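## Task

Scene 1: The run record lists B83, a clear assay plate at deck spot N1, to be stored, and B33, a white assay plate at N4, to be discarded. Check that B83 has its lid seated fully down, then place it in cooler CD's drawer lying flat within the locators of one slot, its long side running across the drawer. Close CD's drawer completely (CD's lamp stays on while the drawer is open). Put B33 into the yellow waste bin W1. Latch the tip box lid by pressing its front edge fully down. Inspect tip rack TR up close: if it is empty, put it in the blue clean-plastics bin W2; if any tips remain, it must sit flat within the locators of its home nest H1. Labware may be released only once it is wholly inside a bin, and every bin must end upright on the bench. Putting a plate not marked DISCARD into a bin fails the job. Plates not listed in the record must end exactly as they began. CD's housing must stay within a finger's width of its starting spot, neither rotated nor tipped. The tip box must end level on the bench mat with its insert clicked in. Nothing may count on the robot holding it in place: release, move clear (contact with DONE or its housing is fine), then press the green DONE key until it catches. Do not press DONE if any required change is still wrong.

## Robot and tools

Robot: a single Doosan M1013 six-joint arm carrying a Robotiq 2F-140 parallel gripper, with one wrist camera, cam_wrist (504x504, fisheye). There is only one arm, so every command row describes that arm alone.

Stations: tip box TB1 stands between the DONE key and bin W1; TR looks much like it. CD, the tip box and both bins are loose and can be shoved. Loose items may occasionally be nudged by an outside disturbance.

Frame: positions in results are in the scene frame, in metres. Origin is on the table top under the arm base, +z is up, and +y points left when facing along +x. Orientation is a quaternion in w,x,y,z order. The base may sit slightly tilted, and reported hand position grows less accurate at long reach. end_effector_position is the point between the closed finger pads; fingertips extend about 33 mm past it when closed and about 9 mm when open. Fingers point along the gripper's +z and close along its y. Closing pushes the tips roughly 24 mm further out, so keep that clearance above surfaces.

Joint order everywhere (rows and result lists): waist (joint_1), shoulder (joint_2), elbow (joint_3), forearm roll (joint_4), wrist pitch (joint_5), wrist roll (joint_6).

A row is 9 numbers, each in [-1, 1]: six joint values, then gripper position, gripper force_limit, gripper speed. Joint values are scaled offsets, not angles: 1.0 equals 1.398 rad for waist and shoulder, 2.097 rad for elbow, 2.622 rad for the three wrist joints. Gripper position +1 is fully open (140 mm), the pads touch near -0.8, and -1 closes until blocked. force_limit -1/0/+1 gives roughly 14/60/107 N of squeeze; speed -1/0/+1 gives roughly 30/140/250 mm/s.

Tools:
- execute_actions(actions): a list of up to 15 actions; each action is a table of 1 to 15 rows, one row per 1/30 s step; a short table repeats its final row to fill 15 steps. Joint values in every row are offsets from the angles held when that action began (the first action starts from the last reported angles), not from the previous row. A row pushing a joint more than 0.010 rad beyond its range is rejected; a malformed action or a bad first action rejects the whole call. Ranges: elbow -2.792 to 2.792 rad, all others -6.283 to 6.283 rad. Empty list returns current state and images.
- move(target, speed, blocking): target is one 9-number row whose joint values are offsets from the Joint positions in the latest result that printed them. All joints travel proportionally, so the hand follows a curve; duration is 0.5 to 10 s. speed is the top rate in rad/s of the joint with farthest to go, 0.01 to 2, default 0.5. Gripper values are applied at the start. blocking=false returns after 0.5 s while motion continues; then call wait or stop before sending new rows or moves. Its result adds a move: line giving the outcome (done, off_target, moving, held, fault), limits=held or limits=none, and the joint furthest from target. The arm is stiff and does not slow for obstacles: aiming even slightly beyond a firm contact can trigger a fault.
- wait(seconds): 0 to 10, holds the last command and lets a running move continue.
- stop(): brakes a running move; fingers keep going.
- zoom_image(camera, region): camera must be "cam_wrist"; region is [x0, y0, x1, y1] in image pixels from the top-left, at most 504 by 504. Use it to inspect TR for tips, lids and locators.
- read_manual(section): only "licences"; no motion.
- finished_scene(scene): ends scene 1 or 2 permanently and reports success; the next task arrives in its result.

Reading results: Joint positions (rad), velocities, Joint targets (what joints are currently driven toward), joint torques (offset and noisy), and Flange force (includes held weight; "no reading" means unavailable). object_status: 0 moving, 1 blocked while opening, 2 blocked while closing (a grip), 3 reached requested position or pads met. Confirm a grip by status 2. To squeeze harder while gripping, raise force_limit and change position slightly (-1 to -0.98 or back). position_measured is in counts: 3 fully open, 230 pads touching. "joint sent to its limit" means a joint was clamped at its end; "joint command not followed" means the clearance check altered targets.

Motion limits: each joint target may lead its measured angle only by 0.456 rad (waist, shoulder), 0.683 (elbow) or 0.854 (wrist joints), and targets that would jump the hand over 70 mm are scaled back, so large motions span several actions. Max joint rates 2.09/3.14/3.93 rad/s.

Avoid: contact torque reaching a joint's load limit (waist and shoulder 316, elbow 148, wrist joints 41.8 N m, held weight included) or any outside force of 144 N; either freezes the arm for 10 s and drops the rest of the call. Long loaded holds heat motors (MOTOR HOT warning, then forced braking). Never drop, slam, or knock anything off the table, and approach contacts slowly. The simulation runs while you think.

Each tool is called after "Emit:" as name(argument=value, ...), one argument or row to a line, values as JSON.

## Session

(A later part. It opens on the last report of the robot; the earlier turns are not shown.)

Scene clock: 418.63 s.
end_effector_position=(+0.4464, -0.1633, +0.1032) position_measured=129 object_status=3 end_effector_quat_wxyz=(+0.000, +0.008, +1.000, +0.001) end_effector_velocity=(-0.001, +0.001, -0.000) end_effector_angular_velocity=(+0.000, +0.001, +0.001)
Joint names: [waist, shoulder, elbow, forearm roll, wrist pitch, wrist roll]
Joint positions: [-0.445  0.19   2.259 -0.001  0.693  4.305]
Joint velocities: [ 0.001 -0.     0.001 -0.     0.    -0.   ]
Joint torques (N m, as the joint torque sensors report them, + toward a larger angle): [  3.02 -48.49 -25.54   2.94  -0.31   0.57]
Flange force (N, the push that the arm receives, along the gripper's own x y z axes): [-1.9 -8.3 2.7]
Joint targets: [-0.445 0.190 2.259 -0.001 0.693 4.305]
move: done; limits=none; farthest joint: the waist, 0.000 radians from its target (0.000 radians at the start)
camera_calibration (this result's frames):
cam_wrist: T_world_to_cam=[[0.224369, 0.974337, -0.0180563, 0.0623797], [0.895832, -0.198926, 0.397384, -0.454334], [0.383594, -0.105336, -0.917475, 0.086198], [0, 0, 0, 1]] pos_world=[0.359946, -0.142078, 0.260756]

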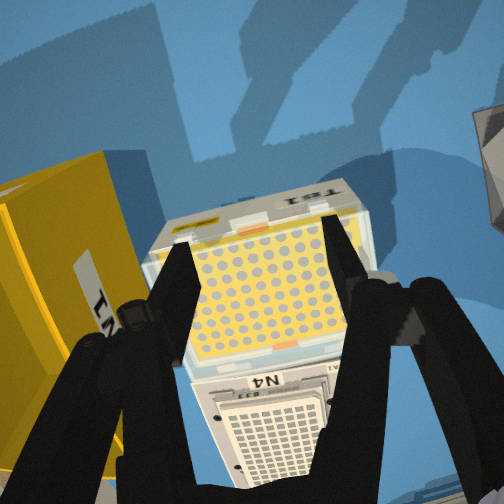

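Emit:
move(
  target=[0,0.0023,0.0006,0,-0.0017,0,0.0,0,0.5],
  speed=0.01,
)

Scene clock: 421.50 s.
end_effector_position=(+0.4464, -0.1633, +0.1014) position_measured=129 object_status=3 end_effector_quat_wxyz=(+0.000, +0.008, +1.000, +0.001) end_effector_velocity=(-0.002, +0.000, -0.001) end_effector_angular_velocity=(+0.001, +0.003, +0.000)
Joint names: [waist, shoulder, elbow, forearm roll, wrist pitch, wrist roll]
Joint positions: [-0.445  0.193  2.26  -0.001  0.689  4.305]
Joint velocities: [-0.001  0.002  0.001 -0.001  0.    -0.   ]
Joint torques (N m, as the joint torque sensors report them, + toward a larger angle): [  3.3  -26.89 -17.15   3.39  -4.24   0.43]
Flange force (N, the push that the arm receives, along the gripper's own x y z axes): [10.0 -5.0 -46.8]
Joint targets: [-0.445 0.193 2.260 -0.001 0.689 4.305]
move: done; limits=none; farthest joint: the wrist pitch, 0.001 radians from its target (0.005 radians at the start)
camera_calibration (this result's frames):
cam_wrist: T_world_to_cam=[[0.22437, 0.974336, -0.0180769, 0.0623562], [0.89579, -0.198907, 0.397487, -0.453638], [0.383691, -0.105377, -0.91743, 0.0843952], [0, 0, 0, 1]] pos_world=[0.359992, -0.142094, 0.258869]

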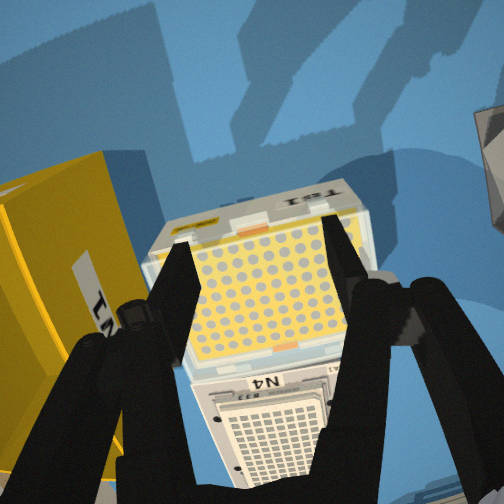

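Emit:
move(
  target=[0,-0.0057,-0.0014,0,0.0042,0,0.0,0,0.5],
  speed=0.02,
)

Emit:
zoom_image(
  camera="cam_wrist",
  region=[130,160,390,300],
)

Scene clock: 426.97 s.
end_effector_position=(+0.4462, -0.1632, +0.1062) position_measured=129 object_status=3 end_effector_quat_wxyz=(+0.000, +0.008, +1.000, +0.001) end_effector_velocity=(-0.001, +0.000, +0.000) end_effector_angular_velocity=(-0.000, +0.001, +0.001)
Joint names: [waist, shoulder, elbow, forearm roll, wrist pitch, wrist roll]
Joint positions: [-0.445  0.185  2.257 -0.001  0.7    4.305]
Joint velocities: [-0.    -0.001  0.001 -0.001  0.001 -0.   ]
Joint torques (N m, as the joint torque sensors report them, + toward a larger angle): [  2.73 -49.59 -26.44   2.89  -0.41   0.53]
Flange force (N, the push that the arm receives, along the gripper's own x y z axes): [-2.7 -8.0 4.8]
Joint targets: [-0.445 0.185 2.257 -0.001 0.700 4.305]
move: done; limits=none; farthest joint: the waist, 0.000 radians from its target (0.000 radians at the start)
camera_calibration (this result's frames):
cam_wrist: T_world_to_cam=[[0.224371, 0.974336, -0.0180582, 0.0624111], [0.895833, -0.198928, 0.397379, -0.455372], [0.383589, -0.105338, -0.917477, 0.0889468], [0, 0, 0, 1]] pos_world=[0.359815, -0.142026, 0.263689]

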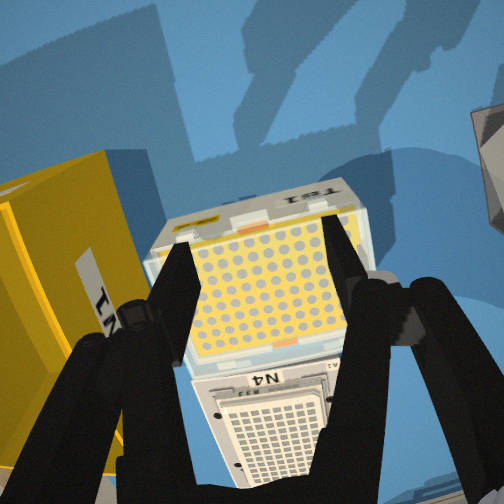

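Region (130, 160, 390, 300) of cam_wrist's 504x504 image, scaled by 1.938, with more detail than that image has; it fills the top 271 rows of this view, and the rest is white.

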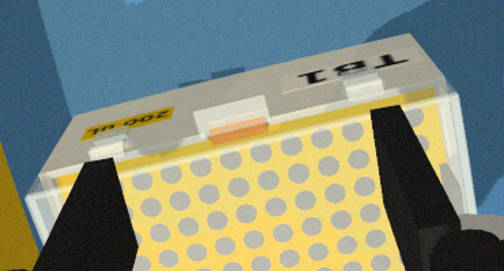

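Emit:
move(
  target=[0.069,0.1549,-0.19,0,0.069,0.0416,0.45,-0.6,0],
  speed=0.4,
)

Emit:
move(
  target=[0,0.0756,0.0222,0,-0.058,0,0.45,-0.6,0],
  speed=0.12,
)

Scene clock: 437.40 s.
end_effector_position=(+0.6493, -0.1837, +0.1398) position_measured=72 object_status=3 end_effector_quat_wxyz=(+0.001, +0.014, +1.000, +0.001) end_effector_velocity=(+0.001, -0.000, +0.001) end_effector_angular_velocity=(-0.000, -0.003, -0.001)
Joint names: [waist, shoulder, elbow, forearm roll, wrist pitch, wrist roll]
Joint positions: [-0.348  0.402  1.858 -0.001  0.881  4.414]
Joint velocities: [-0.    -0.001 -0.001  0.001 -0.001  0.   ]
Joint torques (N m, as the joint torque sensors report them, + toward a larger angle): [  3.74 -77.2  -32.18   3.52  -0.25   0.66]
Flange force (N, the push that the arm receives, along the gripper's own x y z axes): [-3.9 -7.7 4.5]
Joint targets: [-0.348 0.402 1.858 -0.001 0.881 4.414]
move: done; limits=none; farthest joint: the waist, 0.000 radians from its target (0.096 radians at the start)
camera_calibration (this result's frames):
cam_wrist: T_world_to_cam=[[0.2367, 0.971411, -0.018272, 0.0289393], [0.89287, -0.21007, 0.398314, -0.654976], [0.383088, -0.110596, -0.917067, 0.0390488], [0, 0, 0, 1]] pos_world=[0.562999, -0.161384, 0.297225]

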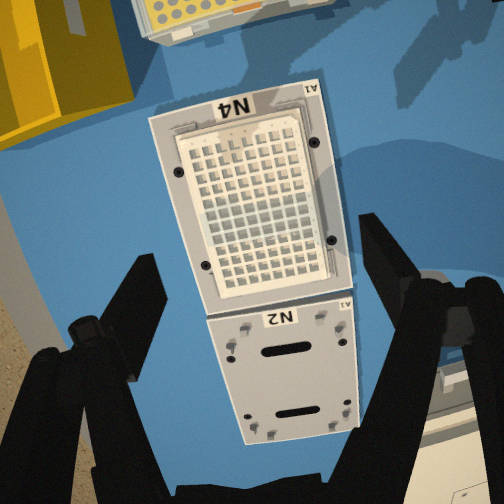

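Scene clock: 439.00 s.
end_effector_position=(+0.6493, -0.1835, +0.0498) position_measured=72 object_status=3 end_effector_quat_wxyz=(+0.001, +0.014, +1.000, +0.001) end_effector_velocity=(-0.000, -0.001, -0.000) end_effector_angular_velocity=(-0.000, +0.001, +0.000)
Joint names: [waist, shoulder, elbow, forearm roll, wrist pitch, wrist roll]
Joint positions: [-0.348  0.507  1.905 -0.001  0.729  4.414]
Joint velocities: [-0.001  0.     0.    -0.001  0.     0.   ]
Joint torques (N m, as the joint torque sensors report them, + toward a larger angle): [  3.13 -81.01 -27.64   3.12  -0.49   0.57]
Flange force (N, the push that the arm receives, along the gripper's own x y z axes): [-2.7 -6.1 3.6]
Joint targets: [-0.348 0.507 1.905 -0.001 0.729 4.414]
move: done; limits=none; farthest joint: the waist, 0.000 radians from its target (0.000 radians at the start)
camera_calibration (this result's frames):
cam_wrist: T_world_to_cam=[[0.236634, 0.971429, -0.0181997, 0.0271286], [0.892945, -0.210056, 0.398154, -0.619107], [0.382955, -0.110468, -0.917138, -0.0433868], [0, 0, 0, 1]] pos_world=[0.563024, -0.161193, 0.207202]

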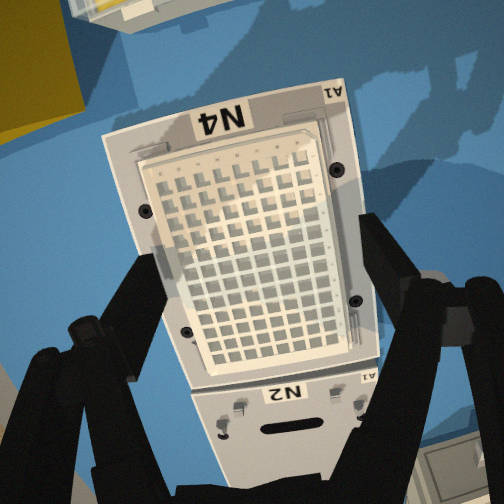

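Shift −2.5 mm y, grip body.

Emit:
move(
  target=[-0.0027,0.001,0,0,-0.0005,0,0.45,-0.6,0],
  speed=0.02,
)

Emit:
move(
  target=[0,0,0,0,0,0,-1,-0.6,-0.6],
)

Emit:
move(
  target=[0,-0.135,-0.05,0,0.112,0,-1,-0.6,-0.6],
  speed=0.2,
)

Scene clock: 446.90 s.
end_effector_position=(+0.6487, -0.1860, +0.0488) position_measured=72 object_status=3 end_effector_quat_wxyz=(+0.001, +0.016, +1.000, +0.001) end_effector_velocity=(-0.001, -0.000, -0.000) end_effector_angular_velocity=(-0.000, +0.002, +0.000)
Joint names: [waist, shoulder, elbow, forearm roll, wrist pitch, wrist roll]
Joint positions: [-0.352  0.509  1.905 -0.001  0.728  4.414]
Joint velocities: [-0.     0.     0.    -0.001  0.001  0.   ]
Joint torques (N m, as the joint torque sensors report them, + toward a larger angle): [  3.19 -81.06 -27.31   3.03  -0.36   0.61]
Flange force (N, the push that the arm receives, along the gripper's own x y z axes): [-3.1 -6.4 3.7]
Joint targets: [-0.352 0.509 1.905 -0.001 0.728 4.414]
move: done; limits=none; farthest joint: the waist, 0.000 radians from its target (0.003 radians at the start)
camera_calibration (this result's frames):
cam_wrist: T_world_to_cam=[[0.240285, 0.970532, -0.0181872, 0.0271221], [0.892188, -0.213429, 0.398056, -0.618876], [0.382445, -0.111873, -0.917181, -0.0442427], [0, 0, 0, 1]] pos_world=[0.562557, -0.163359, 0.206262]

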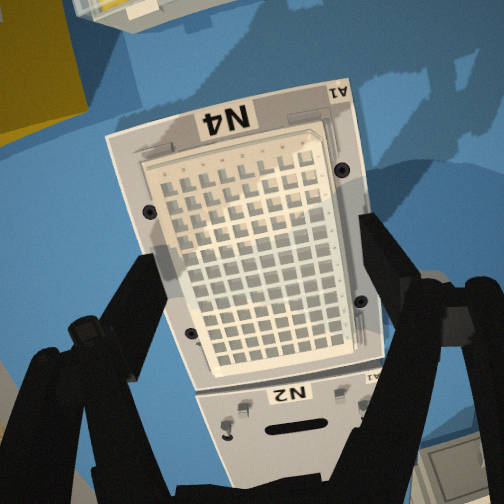

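Scene clock: 447.40 s.
end_effector_position=(+0.6487, -0.1860, +0.0488) position_measured=106 object_status=2 end_effector_quat_wxyz=(+0.001, +0.016, +1.000, +0.001) end_effector_velocity=(+0.001, -0.001, -0.000) end_effector_angular_velocity=(-0.001, -0.001, -0.000)
Joint names: [waist, shoulder, elbow, forearm roll, wrist pitch, wrist roll]
Joint positions: [-0.352  0.509  1.905 -0.001  0.728  4.414]
Joint velocities: [-0.001  0.001 -0.001 -0.001 -0.    -0.   ]
Joint torques (N m, as the joint torque sensors report them, + toward a larger angle): [  4.94 -66.19 -20.56   3.44  -1.18   0.61]
Flange force (N, the push that the arm receives, along the gripper's own x y z axes): [0.0 -8.2 -20.0]
Joint targets: [-0.352 0.509 1.905 -0.001 0.728 4.414]
move: done; limits=none; farthest joint: the waist, 0.000 radians from its target (0.000 radians at the start)
camera_calibration (this result's frames):
cam_wrist: T_world_to_cam=[[0.240289, 0.970531, -0.0181873, 0.0271222], [0.892187, -0.213432, 0.398057, -0.618876], [0.382445, -0.111875, -0.91718, -0.0442447], [0, 0, 0, 1]] pos_world=[0.562557, -0.163361, 0.206261]

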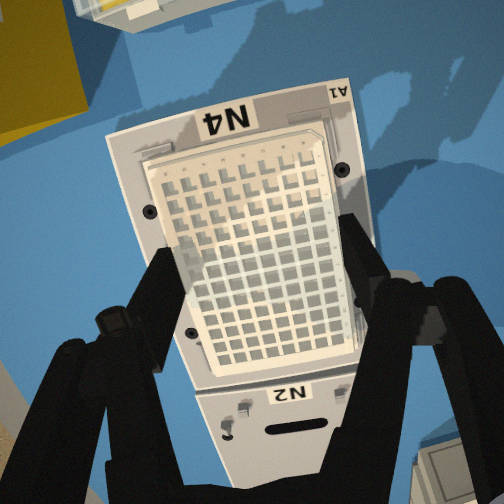

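Scene clock: 449.23 s.
end_effector_position=(+0.6465, -0.1856, +0.2213) position_measured=110 object_status=2 end_effector_quat_wxyz=(+0.001, +0.016, +1.000, +0.001) end_effector_velocity=(-0.001, -0.000, +0.001) end_effector_angular_velocity=(+0.000, -0.000, -0.001)
Joint names: [waist, shoulder, elbow, forearm roll, wrist pitch, wrist roll]
Joint positions: [-0.352  0.32   1.8   -0.001  1.021  4.414]
Joint velocities: [-0.001 -0.002  0.001  0.     0.001  0.   ]
Joint torques (N m, as the joint torque sensors report them, + toward a larger angle): [  2.27 -71.15 -35.61   3.92  -0.35   0.63]
Flange force (N, the push that the arm receives, along the gripper's own x y z axes): [-3.0 -5.3 2.4]
Joint targets: [-0.352 0.320 1.800 -0.001 1.021 4.414]
move: done; limits=none; farthest joint: the waist, 0.000 radians from its target (0.000 radians at the start)
camera_calibration (this result's frames):
cam_wrist: T_world_to_cam=[[0.240396, 0.970503, -0.0182865, 0.0303849], [0.892194, -0.213499, 0.398006, -0.685498], [0.382362, -0.111994, -0.917201, 0.11487], [0, 0, 0, 1]] pos_world=[0.56037, -0.162977, 0.378746]

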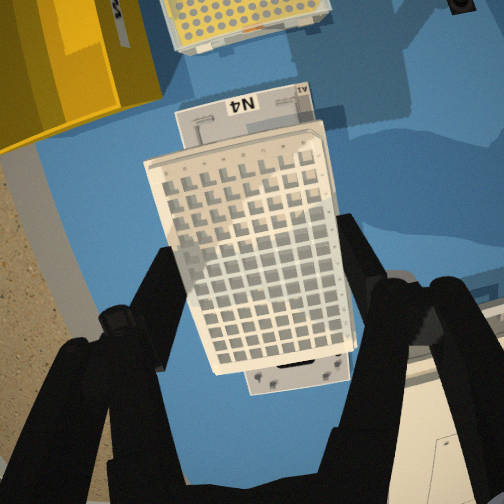

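Emit:
move(
  target=[-0.2407,-0.0894,0.102,0,-0.034,-0.1407,-1,-0.6,-0.6],
  speed=0.4,
)

Scene clock: 460.50 s.
end_effector_position=(+0.4684, -0.3253, +0.1994) position_measured=110 object_status=2 end_effector_quat_wxyz=(+0.001, -0.000, +1.000, +0.001) end_effector_velocity=(-0.000, -0.000, +0.001) end_effector_angular_velocity=(-0.001, -0.001, +0.000)
Joint names: [waist, shoulder, elbow, forearm roll, wrist pitch, wrist roll]
Joint positions: [-0.689  0.195  2.014 -0.001  0.932  4.046]
Joint velocities: [-0.001 -0.001 -0.     0.     0.    -0.001]
Joint torques (N m, as the joint torque sensors report them, + toward a larger angle): [  3.78 -57.26 -33.22   3.78  -0.34   0.82]
Flange force (N, the push that the arm receives, along the gripper's own x y z axes): [0.0 -9.6 3.1]
Joint targets: [-0.689 0.195 2.014 -0.001 0.932 4.046]
move: done; limits=none; farthest joint: the waist, 0.000 radians from its target (0.336 radians at the start)
camera_calibration (this result's frames):
cam_wrist: T_world_to_cam=[[0.208857, 0.977773, -0.0183969, 0.225447], [0.898616, -0.184459, 0.398076, -0.541258], [0.385834, -0.0996727, -0.917168, 0.149613], [0, 0, 0, 1]] pos_world=[0.381571, -0.305363, 0.356829]

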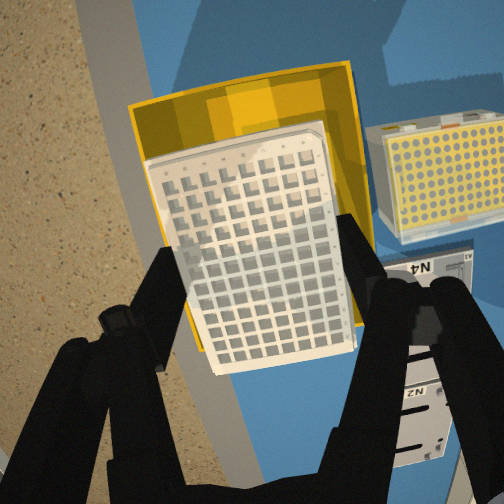

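Emit:
move(
  target=[0.0085,0.1025,0.039,0,-0.0858,0.004,-1,-0.6,-0.6],
  speed=0.12,
)

Emit:
move(
  target=[0,0,0,0,0,0,0.3,-0.6,-0.6],
)

Emit:
move(
  target=[0,-0.151,-0.08,0,0.145,0,0.3,-0.6,-0.6],
  speed=0.3,
)

Emit:
move(
  target=[0.45,-0.05,0.05,0,-0.013,0.24,0.6,0,0],
)

Scene clock: 468.60 s.
end_effector_position=(+0.4723, -0.3194, +0.0842) position_measured=110 object_status=2 end_effector_quat_wxyz=(+0.001, -0.001, +1.000, +0.001) end_effector_velocity=(+0.000, +0.000, +0.000) end_effector_angular_velocity=(-0.001, -0.000, +0.001)
Joint names: [waist, shoulder, elbow, forearm roll, wrist pitch, wrist roll]
Joint positions: [-0.677  0.338  2.096 -0.001  0.707  4.056]
Joint velocities: [ 0.001 -0.001  0.    -0.    -0.     0.   ]
Joint torques (N m, as the joint torque sensors report them, + toward a larger angle): [  3.4  -64.68 -27.09   2.91  -0.53   0.55]
Flange force (N, the push that the arm receives, along the gripper's own x y z axes): [0.7 -7.4 3.0]
Joint targets: [-0.677 0.338 2.096 -0.001 0.707 4.056]
move: done; limits=none; farthest joint: the waist, 0.000 radians from its target (0.012 radians at the start)
camera_calibration (this result's frames):
cam_wrist: T_world_to_cam=[[0.207382, 0.97809, -0.018267, 0.217569], [0.89892, -0.183163, 0.397988, -0.497578], [0.385922, -0.0989559, -0.917209, 0.0432544], [0, 0, 0, 1]] pos_world=[0.38547, -0.299659, 0.241678]

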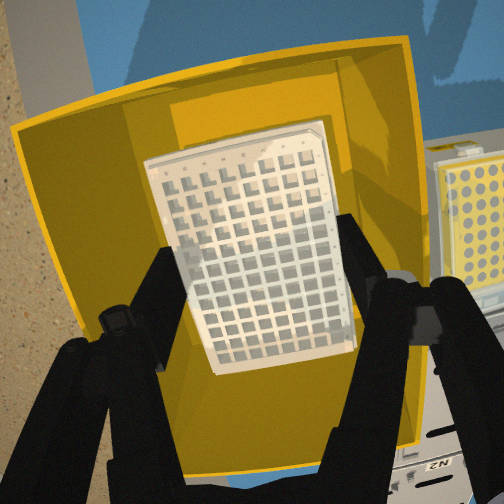

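Scene clock: 469.10 s.
end_effector_position=(+0.4723, -0.3194, +0.0842) position_measured=95 object_status=1 end_effector_quat_wxyz=(+0.001, -0.001, +1.000, +0.001) end_effector_velocity=(+0.000, -0.000, +0.000) end_effector_angular_velocity=(-0.001, -0.000, +0.000)
Joint names: [waist, shoulder, elbow, forearm roll, wrist pitch, wrist roll]
Joint positions: [-0.677  0.338  2.096 -0.001  0.707  4.056]
Joint velocities: [ 0.     0.    -0.    -0.001 -0.001  0.   ]
Joint torques (N m, as the joint torque sensors report them, + toward a larger angle): [  2.55 -65.9  -27.26   2.97  -0.4    0.65]
Flange force (N, the push that the arm receives, along the gripper's own x y z axes): [-1.2 -7.2 5.6]
Joint targets: [-0.677 0.338 2.096 -0.001 0.707 4.056]
move: done; limits=none; farthest joint: the waist, 0.000 radians from its target (0.000 radians at the start)
camera_calibration (this result's frames):
cam_wrist: T_world_to_cam=[[0.207383, 0.978089, -0.0182565, 0.217558], [0.898927, -0.18317, 0.397968, -0.49756], [0.385904, -0.0989432, -0.917218, 0.0432545], [0, 0, 0, 1]] pos_world=[0.38546, -0.299649, 0.241659]

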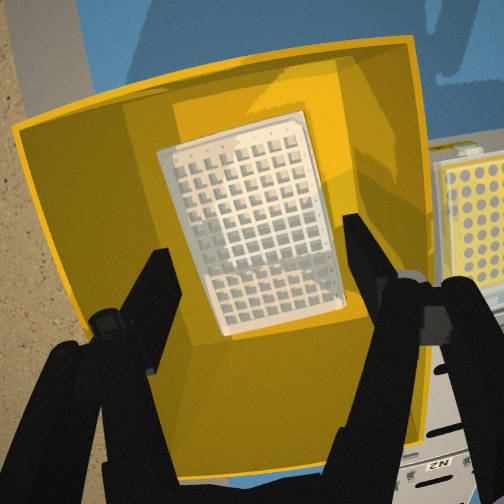

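Scene clock: 470.77 s.
end_effector_position=(+0.4751, -0.3221, +0.2788) position_measured=95 object_status=1 end_effector_quat_wxyz=(+0.000, -0.001, +1.000, +0.001) end_effector_velocity=(+0.000, -0.000, +0.001) end_effector_angular_velocity=(-0.001, +0.000, +0.001)
Joint names: [waist, shoulder, elbow, forearm roll, wrist pitch, wrist roll]
Joint positions: [-0.677  0.127  1.928 -0.001  1.087  4.056]
Joint velocities: [ 0.     0.    -0.002 -0.001  0.002  0.   ]
Joint torques (N m, as the joint torque sensors report them, + toward a larger angle): [  2.78 -54.83 -37.59   4.03  -0.29   0.61]
Flange force (N, the push that the arm receives, along the gripper's own x y z axes): [-1.6 -7.9 4.0]
Joint targets: [-0.677 0.127 1.928 -0.001 1.087 4.056]
move: done; limits=none; farthest joint: the shoulder, 0.001 radians from its target (0.212 radians at the start)
camera_calibration (this result's frames):
cam_wrist: T_world_to_cam=[[0.207522, 0.978068, -0.0178387, 0.223002], [0.899332, -0.183578, 0.396864, -0.578035], [0.384885, -0.0984008, -0.917704, 0.221195], [0, 0, 0, 1]] pos_world=[0.388433, -0.30246, 0.436371]

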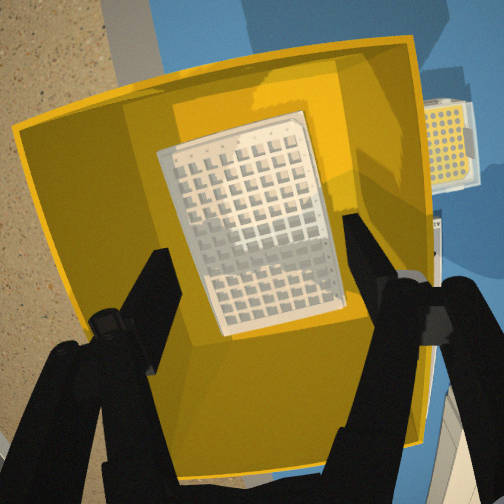

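Scene clock: 472.47 s.
end_effector_position=(+0.5207, +0.0206, +0.2663) position_measured=93 object_status=1 end_effector_quat_wxyz=(-0.000, -0.001, +1.000, +0.001) end_effector_velocity=(-0.000, -0.000, -0.000) end_effector_angular_velocity=(-0.001, +0.001, +0.000)
Joint names: [waist, shoulder, elbow, forearm roll, wrist pitch, wrist roll]
Joint positions: [-0.048  0.057  2.033 -0.001  1.053  4.685]
Joint velocities: [ 0.     0.001 -0.    -0.001  0.001  0.   ]
Joint torques (N m, as the joint torque sensors report them, + toward a larger angle): [  3.8  -46.78 -36.72   4.03  -0.44   0.63]
Flange force (N, the push that the arm receives, along the gripper's own x y z axes): [-6.9 -8.4 4.5]
Joint targets: [-0.048 0.057 2.033 -0.001 1.053 4.685]
move: done; limits=none; farthest joint: the waist, 0.000 radians from its target (0.629 radians at the start)
camera_calibration (this result's frames):
cam_wrist: T_world_to_cam=[[0.207504, 0.978055, -0.018712, -0.121622], [0.899654, -0.183289, 0.396267, -0.551146], [0.384141, -0.0990614, -0.917945, 0.226371], [0, 0, 0, 1]] pos_world=[0.434119, 0.0403587, 0.423921]

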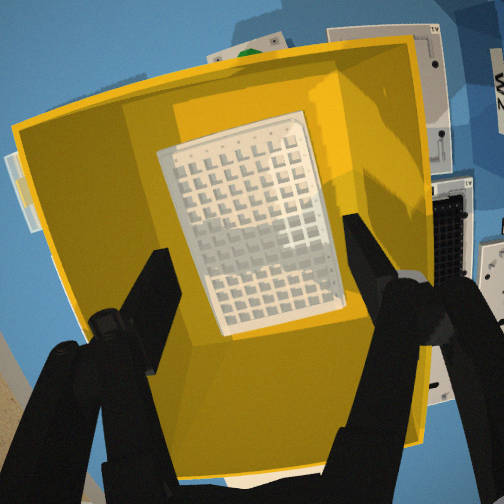

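I lifted the bin by accident; put it back.

Emit:
move(
  target=[-0.453,0.05,-0.05,0,0.013,-0.24,0.6,0,0],
  speed=0.4,
)

Emit:
move(
  target=[0,0.1495,0.0795,0,-0.144,0,0.6,0,0],
  speed=0.15,
)

Emit:
move(
  target=[0,0,0,0,0,0,-0.2,0,-0.5],
)

Emit:
move(
  target=[0,-0.1495,-0.0795,0,0.144,0,-0.2,0,0],
  speed=0.3,
)

Emit:
move(
  target=[0.453,-0.05,0.05,0,-0.013,0.24,-0.2,0,0],
)

Scene clock: 480.47 s.
end_effector_position=(+0.4738, -0.3241, +0.2788) position_measured=93 object_status=1 end_effector_quat_wxyz=(+0.000, +0.001, +1.000, +0.001) end_effector_velocity=(+0.000, -0.000, +0.000) end_effector_angular_velocity=(-0.001, -0.000, +0.001)
Joint names: [waist, shoulder, elbow, forearm roll, wrist pitch, wrist roll]
Joint positions: [-0.681  0.127  1.928 -0.001  1.087  4.056]
Joint velocities: [ 0.    -0.    -0.    -0.001 -0.    -0.001]
Joint torques (N m, as the joint torque sensors report them, + toward a larger angle): [  1.75 -53.67 -37.46   4.04  -0.35   0.46]
Flange force (N, the push that the arm receives, along the gripper's own x y z axes): [-1.5 -5.1 2.8]
Joint targets: [-0.681 0.127 1.928 -0.001 1.087 4.056]
move: done; limits=none; farthest joint: the waist, 0.000 radians from its target (0.634 radians at the start)
camera_calibration (this result's frames):
cam_wrist: T_world_to_cam=[[0.211623, 0.977189, -0.0178342, 0.223005], [0.898557, -0.187351, 0.396856, -0.578034], [0.384462, -0.100009, -0.917708, 0.221196], [0, 0, 0, 1]] pos_world=[0.387162, -0.304092, 0.436366]

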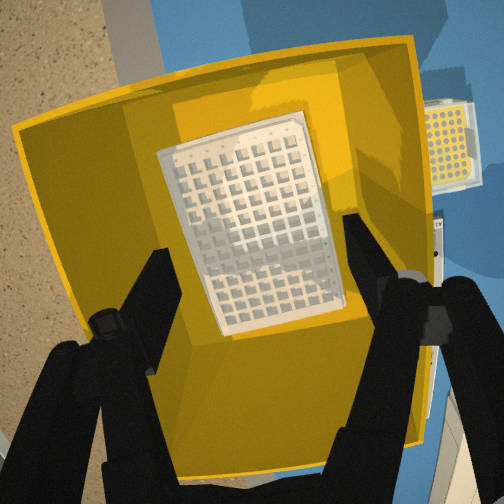

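Scene clock: 483.33 s.
end_effector_position=(+0.4712, -0.3215, +0.0858) position_measured=93 object_status=1 end_effector_quat_wxyz=(+0.001, +0.001, +1.000, +0.000) end_effector_velocity=(-0.000, +0.000, +0.000) end_effector_angular_velocity=(+0.000, -0.001, -0.001)
Joint names: [waist, shoulder, elbow, forearm roll, wrist pitch, wrist roll]
Joint positions: [-0.681  0.336  2.095 -0.001  0.71   4.056]
Joint velocities: [-0.    -0.001  0.001  0.001 -0.     0.   ]
Joint torques (N m, as the joint torque sensors report them, + toward a larger angle): [  3.03 -66.71 -27.55   2.9   -0.41   0.57]
Flange force (N, the push that the arm receives, along the gripper's own x y z axes): [-1.1 -8.1 6.5]
Joint targets: [-0.681 0.336 2.095 -0.001 0.710 4.056]
move: done; limits=none; farthest joint: the waist, 0.000 radians from its target (0.000 radians at the start)
camera_calibration (this result's frames):
cam_wrist: T_world_to_cam=[[0.211475, 0.977209, -0.0184759, 0.217734], [0.897999, -0.186802, 0.398376, -0.498328], [0.385845, -0.100838, -0.917036, 0.0443105], [0, 0, 0, 1]] pos_world=[0.384356, -0.301391, 0.243179]

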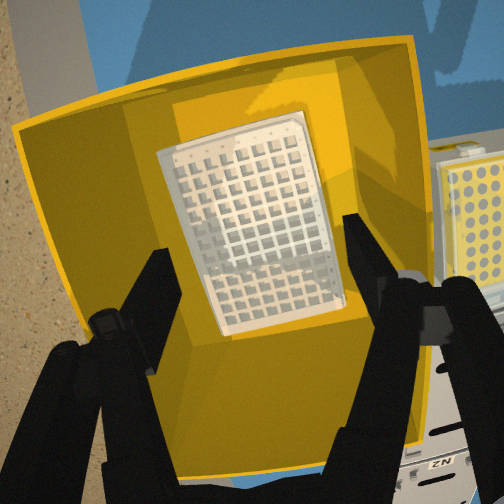

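Scene clock: 484.00 s.
end_effector_position=(+0.4712, -0.3215, +0.0858) position_measured=154 object_status=0 end_effector_quat_wxyz=(+0.001, +0.001, +1.000, +0.000) end_effector_velocity=(+0.000, +0.001, -0.001) end_effector_angular_velocity=(+0.001, +0.000, +0.000)
Joint names: [waist, shoulder, elbow, forearm roll, wrist pitch, wrist roll]
Joint positions: [-0.681  0.336  2.095 -0.001  0.71   4.056]
Joint velocities: [ 0.001  0.001  0.001  0.001 -0.001 -0.   ]
Joint torques (N m, as the joint torque sensors report them, + toward a larger angle): [  2.58 -64.91 -26.77   2.96  -0.4    0.55]
Flange force (N, the push that the arm receives, along the gripper's own x y z axes): [-1.4 -7.3 4.6]
Joint targets: [-0.681 0.336 2.095 -0.001 0.710 4.056]
move: done; limits=none; farthest joint: the waist, 0.000 radians from its target (0.000 radians at the start)
camera_calibration (this result's frames):
cam_wrist: T_world_to_cam=[[0.211474, 0.977209, -0.0184784, 0.217733], [0.897997, -0.186799, 0.398381, -0.498325], [0.38585, -0.100841, -0.917034, 0.0443013], [0, 0, 0, 1]] pos_world=[0.384356, -0.30139, 0.243173]

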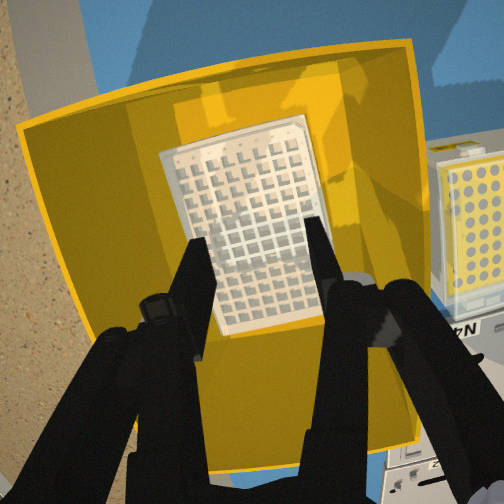

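Scene clock: 485.63 s.
end_effector_position=(+0.4738, -0.3241, +0.2788) position_measured=154 object_status=3 end_effector_quat_wxyz=(+0.000, +0.001, +1.000, +0.001) end_effector_velocity=(-0.001, -0.000, -0.000) end_effector_angular_velocity=(+0.002, +0.002, -0.001)
Joint names: [waist, shoulder, elbow, forearm roll, wrist pitch, wrist roll]
Joint positions: [-0.681  0.127  1.928 -0.001  1.087  4.056]
Joint velocities: [-0.001  0.001 -0.     0.     0.002  0.   ]
Joint torques (N m, as the joint torque sensors report them, + toward a larger angle): [  2.75 -53.55 -35.85   4.16  -0.27   0.55]
Flange force (N, the push that the arm receives, along the gripper's own x y z axes): [-2.6 -8.7 1.4]
Joint targets: [-0.681 0.127 1.928 -0.001 1.087 4.056]
move: done; limits=none; farthest joint: the waist, 0.000 radians from its target (0.000 radians at the start)
camera_calibration (this result's frames):
cam_wrist: T_world_to_cam=[[0.211605, 0.977193, -0.0178253, 0.223007], [0.898567, -0.18734, 0.396839, -0.578021], [0.384449, -0.0999903, -0.917715, 0.22118], [0, 0, 0, 1]] pos_world=[0.387169, -0.304092, 0.436336]

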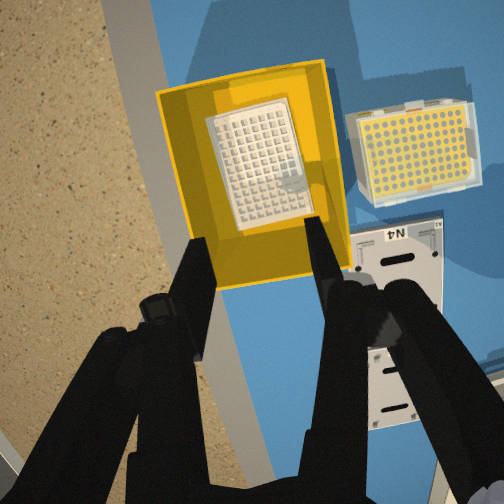

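Scene clock: 487.37 s.
end_effector_position=(+0.5207, +0.0206, +0.2663) position_measured=154 object_status=3 end_effector_quat_wxyz=(-0.000, -0.001, +1.000, +0.001) end_effector_velocity=(-0.001, -0.000, +0.000) end_effector_angular_velocity=(-0.001, -0.000, +0.001)
Joint names: [waist, shoulder, elbow, forearm roll, wrist pitch, wrist roll]
Joint positions: [-0.048  0.058  2.033 -0.001  1.053  4.685]
Joint velocities: [ 0.001 -0.002  0.001 -0.002  0.     0.   ]
Joint torques (N m, as the joint torque sensors report them, + toward a larger angle): [  2.52 -45.92 -35.93   3.96  -0.36   0.57]
Flange force (N, the push that the arm receives, along the gripper's own x y z axes): [-6.1 -5.5 2.4]
Joint targets: [-0.048 0.058 2.033 -0.001 1.053 4.685]
move: done; limits=none; farthest joint: the waist, 0.000 radians from its target (0.633 radians at the start)
camera_calibration (this result's frames):
cam_wrist: T_world_to_cam=[[0.207486, 0.978059, -0.0187164, -0.121615], [0.899666, -0.183273, 0.396247, -0.551135], [0.384123, -0.0990542, -0.917953, 0.226355], [0, 0, 0, 1]] pos_world=[0.434123, 0.0403595, 0.423893]

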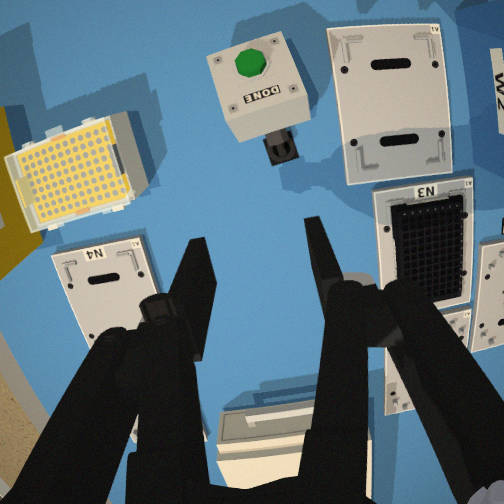

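Emit:
move(
  target=[0.0167,0.0107,0.148,0,-0.125,0.009,-1,0,0.5],
  speed=0.25,
)

Scene clock: 495.57 s.
end_effector_position=(+0.4161, +0.0333, +0.1250) position_measured=233 object_status=3 end_effector_quat_wxyz=(+0.001, -0.001, +1.000, +0.001) end_effector_velocity=(-0.001, +0.000, -0.001) end_effector_angular_velocity=(+0.001, +0.001, -0.001)
Joint names: [waist, shoulder, elbow, forearm roll, wrist pitch, wrist roll]
Joint positions: [-0.024  0.072  2.343 -0.001  0.725  4.709]
Joint velocities: [-0.     0.     0.002  0.001 -0.001  0.   ]
Joint torques (N m, as the joint torque sensors report them, + toward a larger angle): [  2.94 -38.14 -27.62   3.15  -0.43   0.56]
Flange force (N, the push that the arm receives, along the gripper's own x y z axes): [-4.8 -8.0 3.8]
Joint targets: [-0.024 0.072 2.343 -0.001 0.725 4.709]
move: done; limits=none; farthest joint: the waist, 0.000 radians from its target (0.023 radians at the start)
camera_calibration (this result's frames):
cam_wrist: T_world_to_cam=[[0.207628, 0.978039, -0.018156, -0.115099], [0.898703, -0.183391, 0.398372, -0.398633], [0.386294, -0.0990301, -0.917044, 0.137134], [0, 0, 0, 1]] pos_world=[0.329177, 0.0530463, 0.282473]

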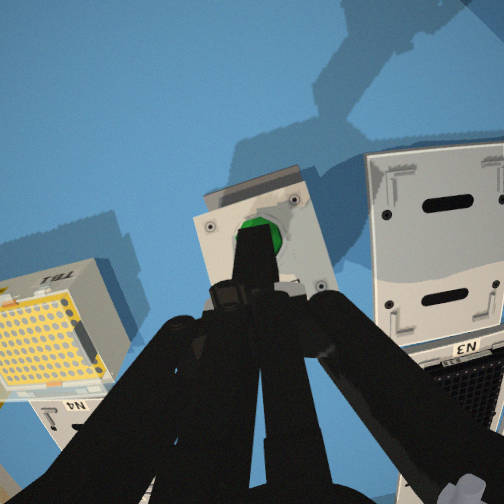

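Emit:
move(
  target=[0.002,0.0146,0.0044,0,-0.0114,0,-1,0,0.5],
  speed=0.02,
)

Scene clock: 500.70 s.
end_effector_position=(+0.4162, +0.0345, +0.1132) position_measured=233 object_status=3 end_effector_quat_wxyz=(+0.001, -0.002, +1.000, +0.001) end_effector_velocity=(+0.001, -0.000, -0.001) end_effector_angular_velocity=(-0.000, -0.000, -0.000)
Joint names: [waist, shoulder, elbow, forearm roll, wrist pitch, wrist roll]
Joint positions: [-0.022  0.093  2.353 -0.001  0.696  4.709]
Joint velocities: [-0.     0.003 -0.002 -0.    -0.001  0.   ]
Joint torques (N m, as the joint torque sensors report them, + toward a larger angle): [  3.07 -40.01 -26.51   3.08  -0.34   0.53]
Flange force (N, the push that the arm receives, along the gripper's own x y z axes): [-6.6 -8.3 5.8]
Joint targets: [-0.022 0.093 2.353 -0.001 0.696 4.709]
move: done; limits=none; farthest joint: the waist, 0.000 radians from its target (0.003 radians at the start)
camera_calibration (this result's frames):
cam_wrist: T_world_to_cam=[[0.204892, 0.978617, -0.0180948, -0.115376], [0.899113, -0.180876, 0.398597, -0.394036], [0.386801, -0.0979385, -0.916948, 0.126108], [0, 0, 0, 1]] pos_world=[0.329143, 0.0539877, 0.270608]

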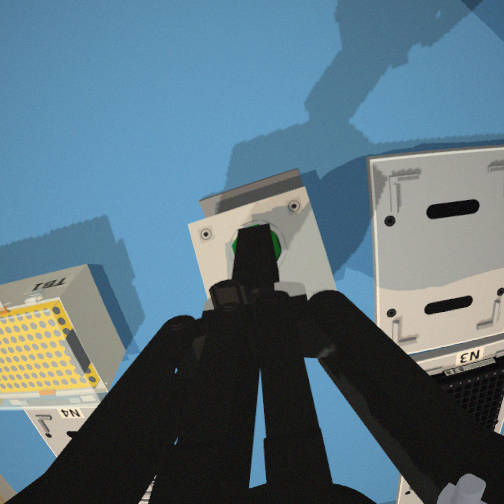

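Emit:
move(
  target=[0,0.0062,0.0018,0,-0.0047,0,-1,0,0.5],
  speed=0.01,
)

Scene clock: 504.50 s.
end_effector_position=(+0.4161, +0.0345, +0.1086) position_measured=233 object_status=3 end_effector_quat_wxyz=(+0.001, -0.002, +1.000, +0.001) end_effector_velocity=(+0.001, +0.000, -0.001) end_effector_angular_velocity=(+0.000, +0.001, -0.000)
Joint names: [waist, shoulder, elbow, forearm roll, wrist pitch, wrist roll]
Joint positions: [-0.022  0.101  2.356 -0.001  0.684  4.709]
Joint velocities: [ 0.     0.003 -0.001  0.001 -0.     0.   ]
Joint torques (N m, as the joint torque sensors report them, + toward a larger angle): no reading
Flange force (N, the push that the arm receives, along the gripper's own x y z axes): no reading
move: unfinished (the scene ended)
camera_calibration (this result's frames):
cam_wrist: T_world_to_cam=[[0.204882, 0.978619, -0.0181157, -0.115453], [0.899164, -0.180871, 0.398483, -0.392184], [0.386686, -0.0979312, -0.916997, 0.121998], [0, 0, 0, 1]] pos_world=[0.329117, 0.0539965, 0.266059]
The task's run has ended: the event that ends the task has happened. This ends this scene only. If you have not yet called finished_scene for this scene, call it to go on to the next scene.

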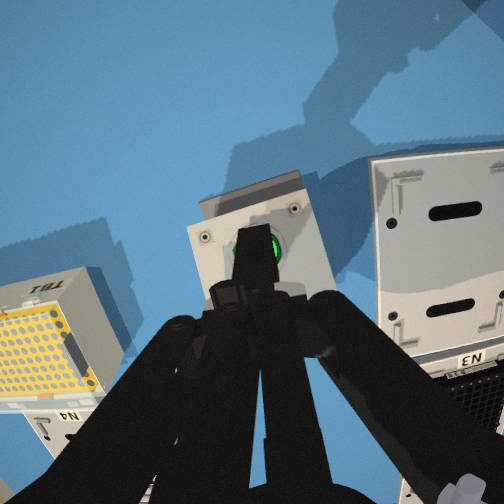

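Emit:
finished_scene(
  scene=1,
)

The scene is finished: the task was done.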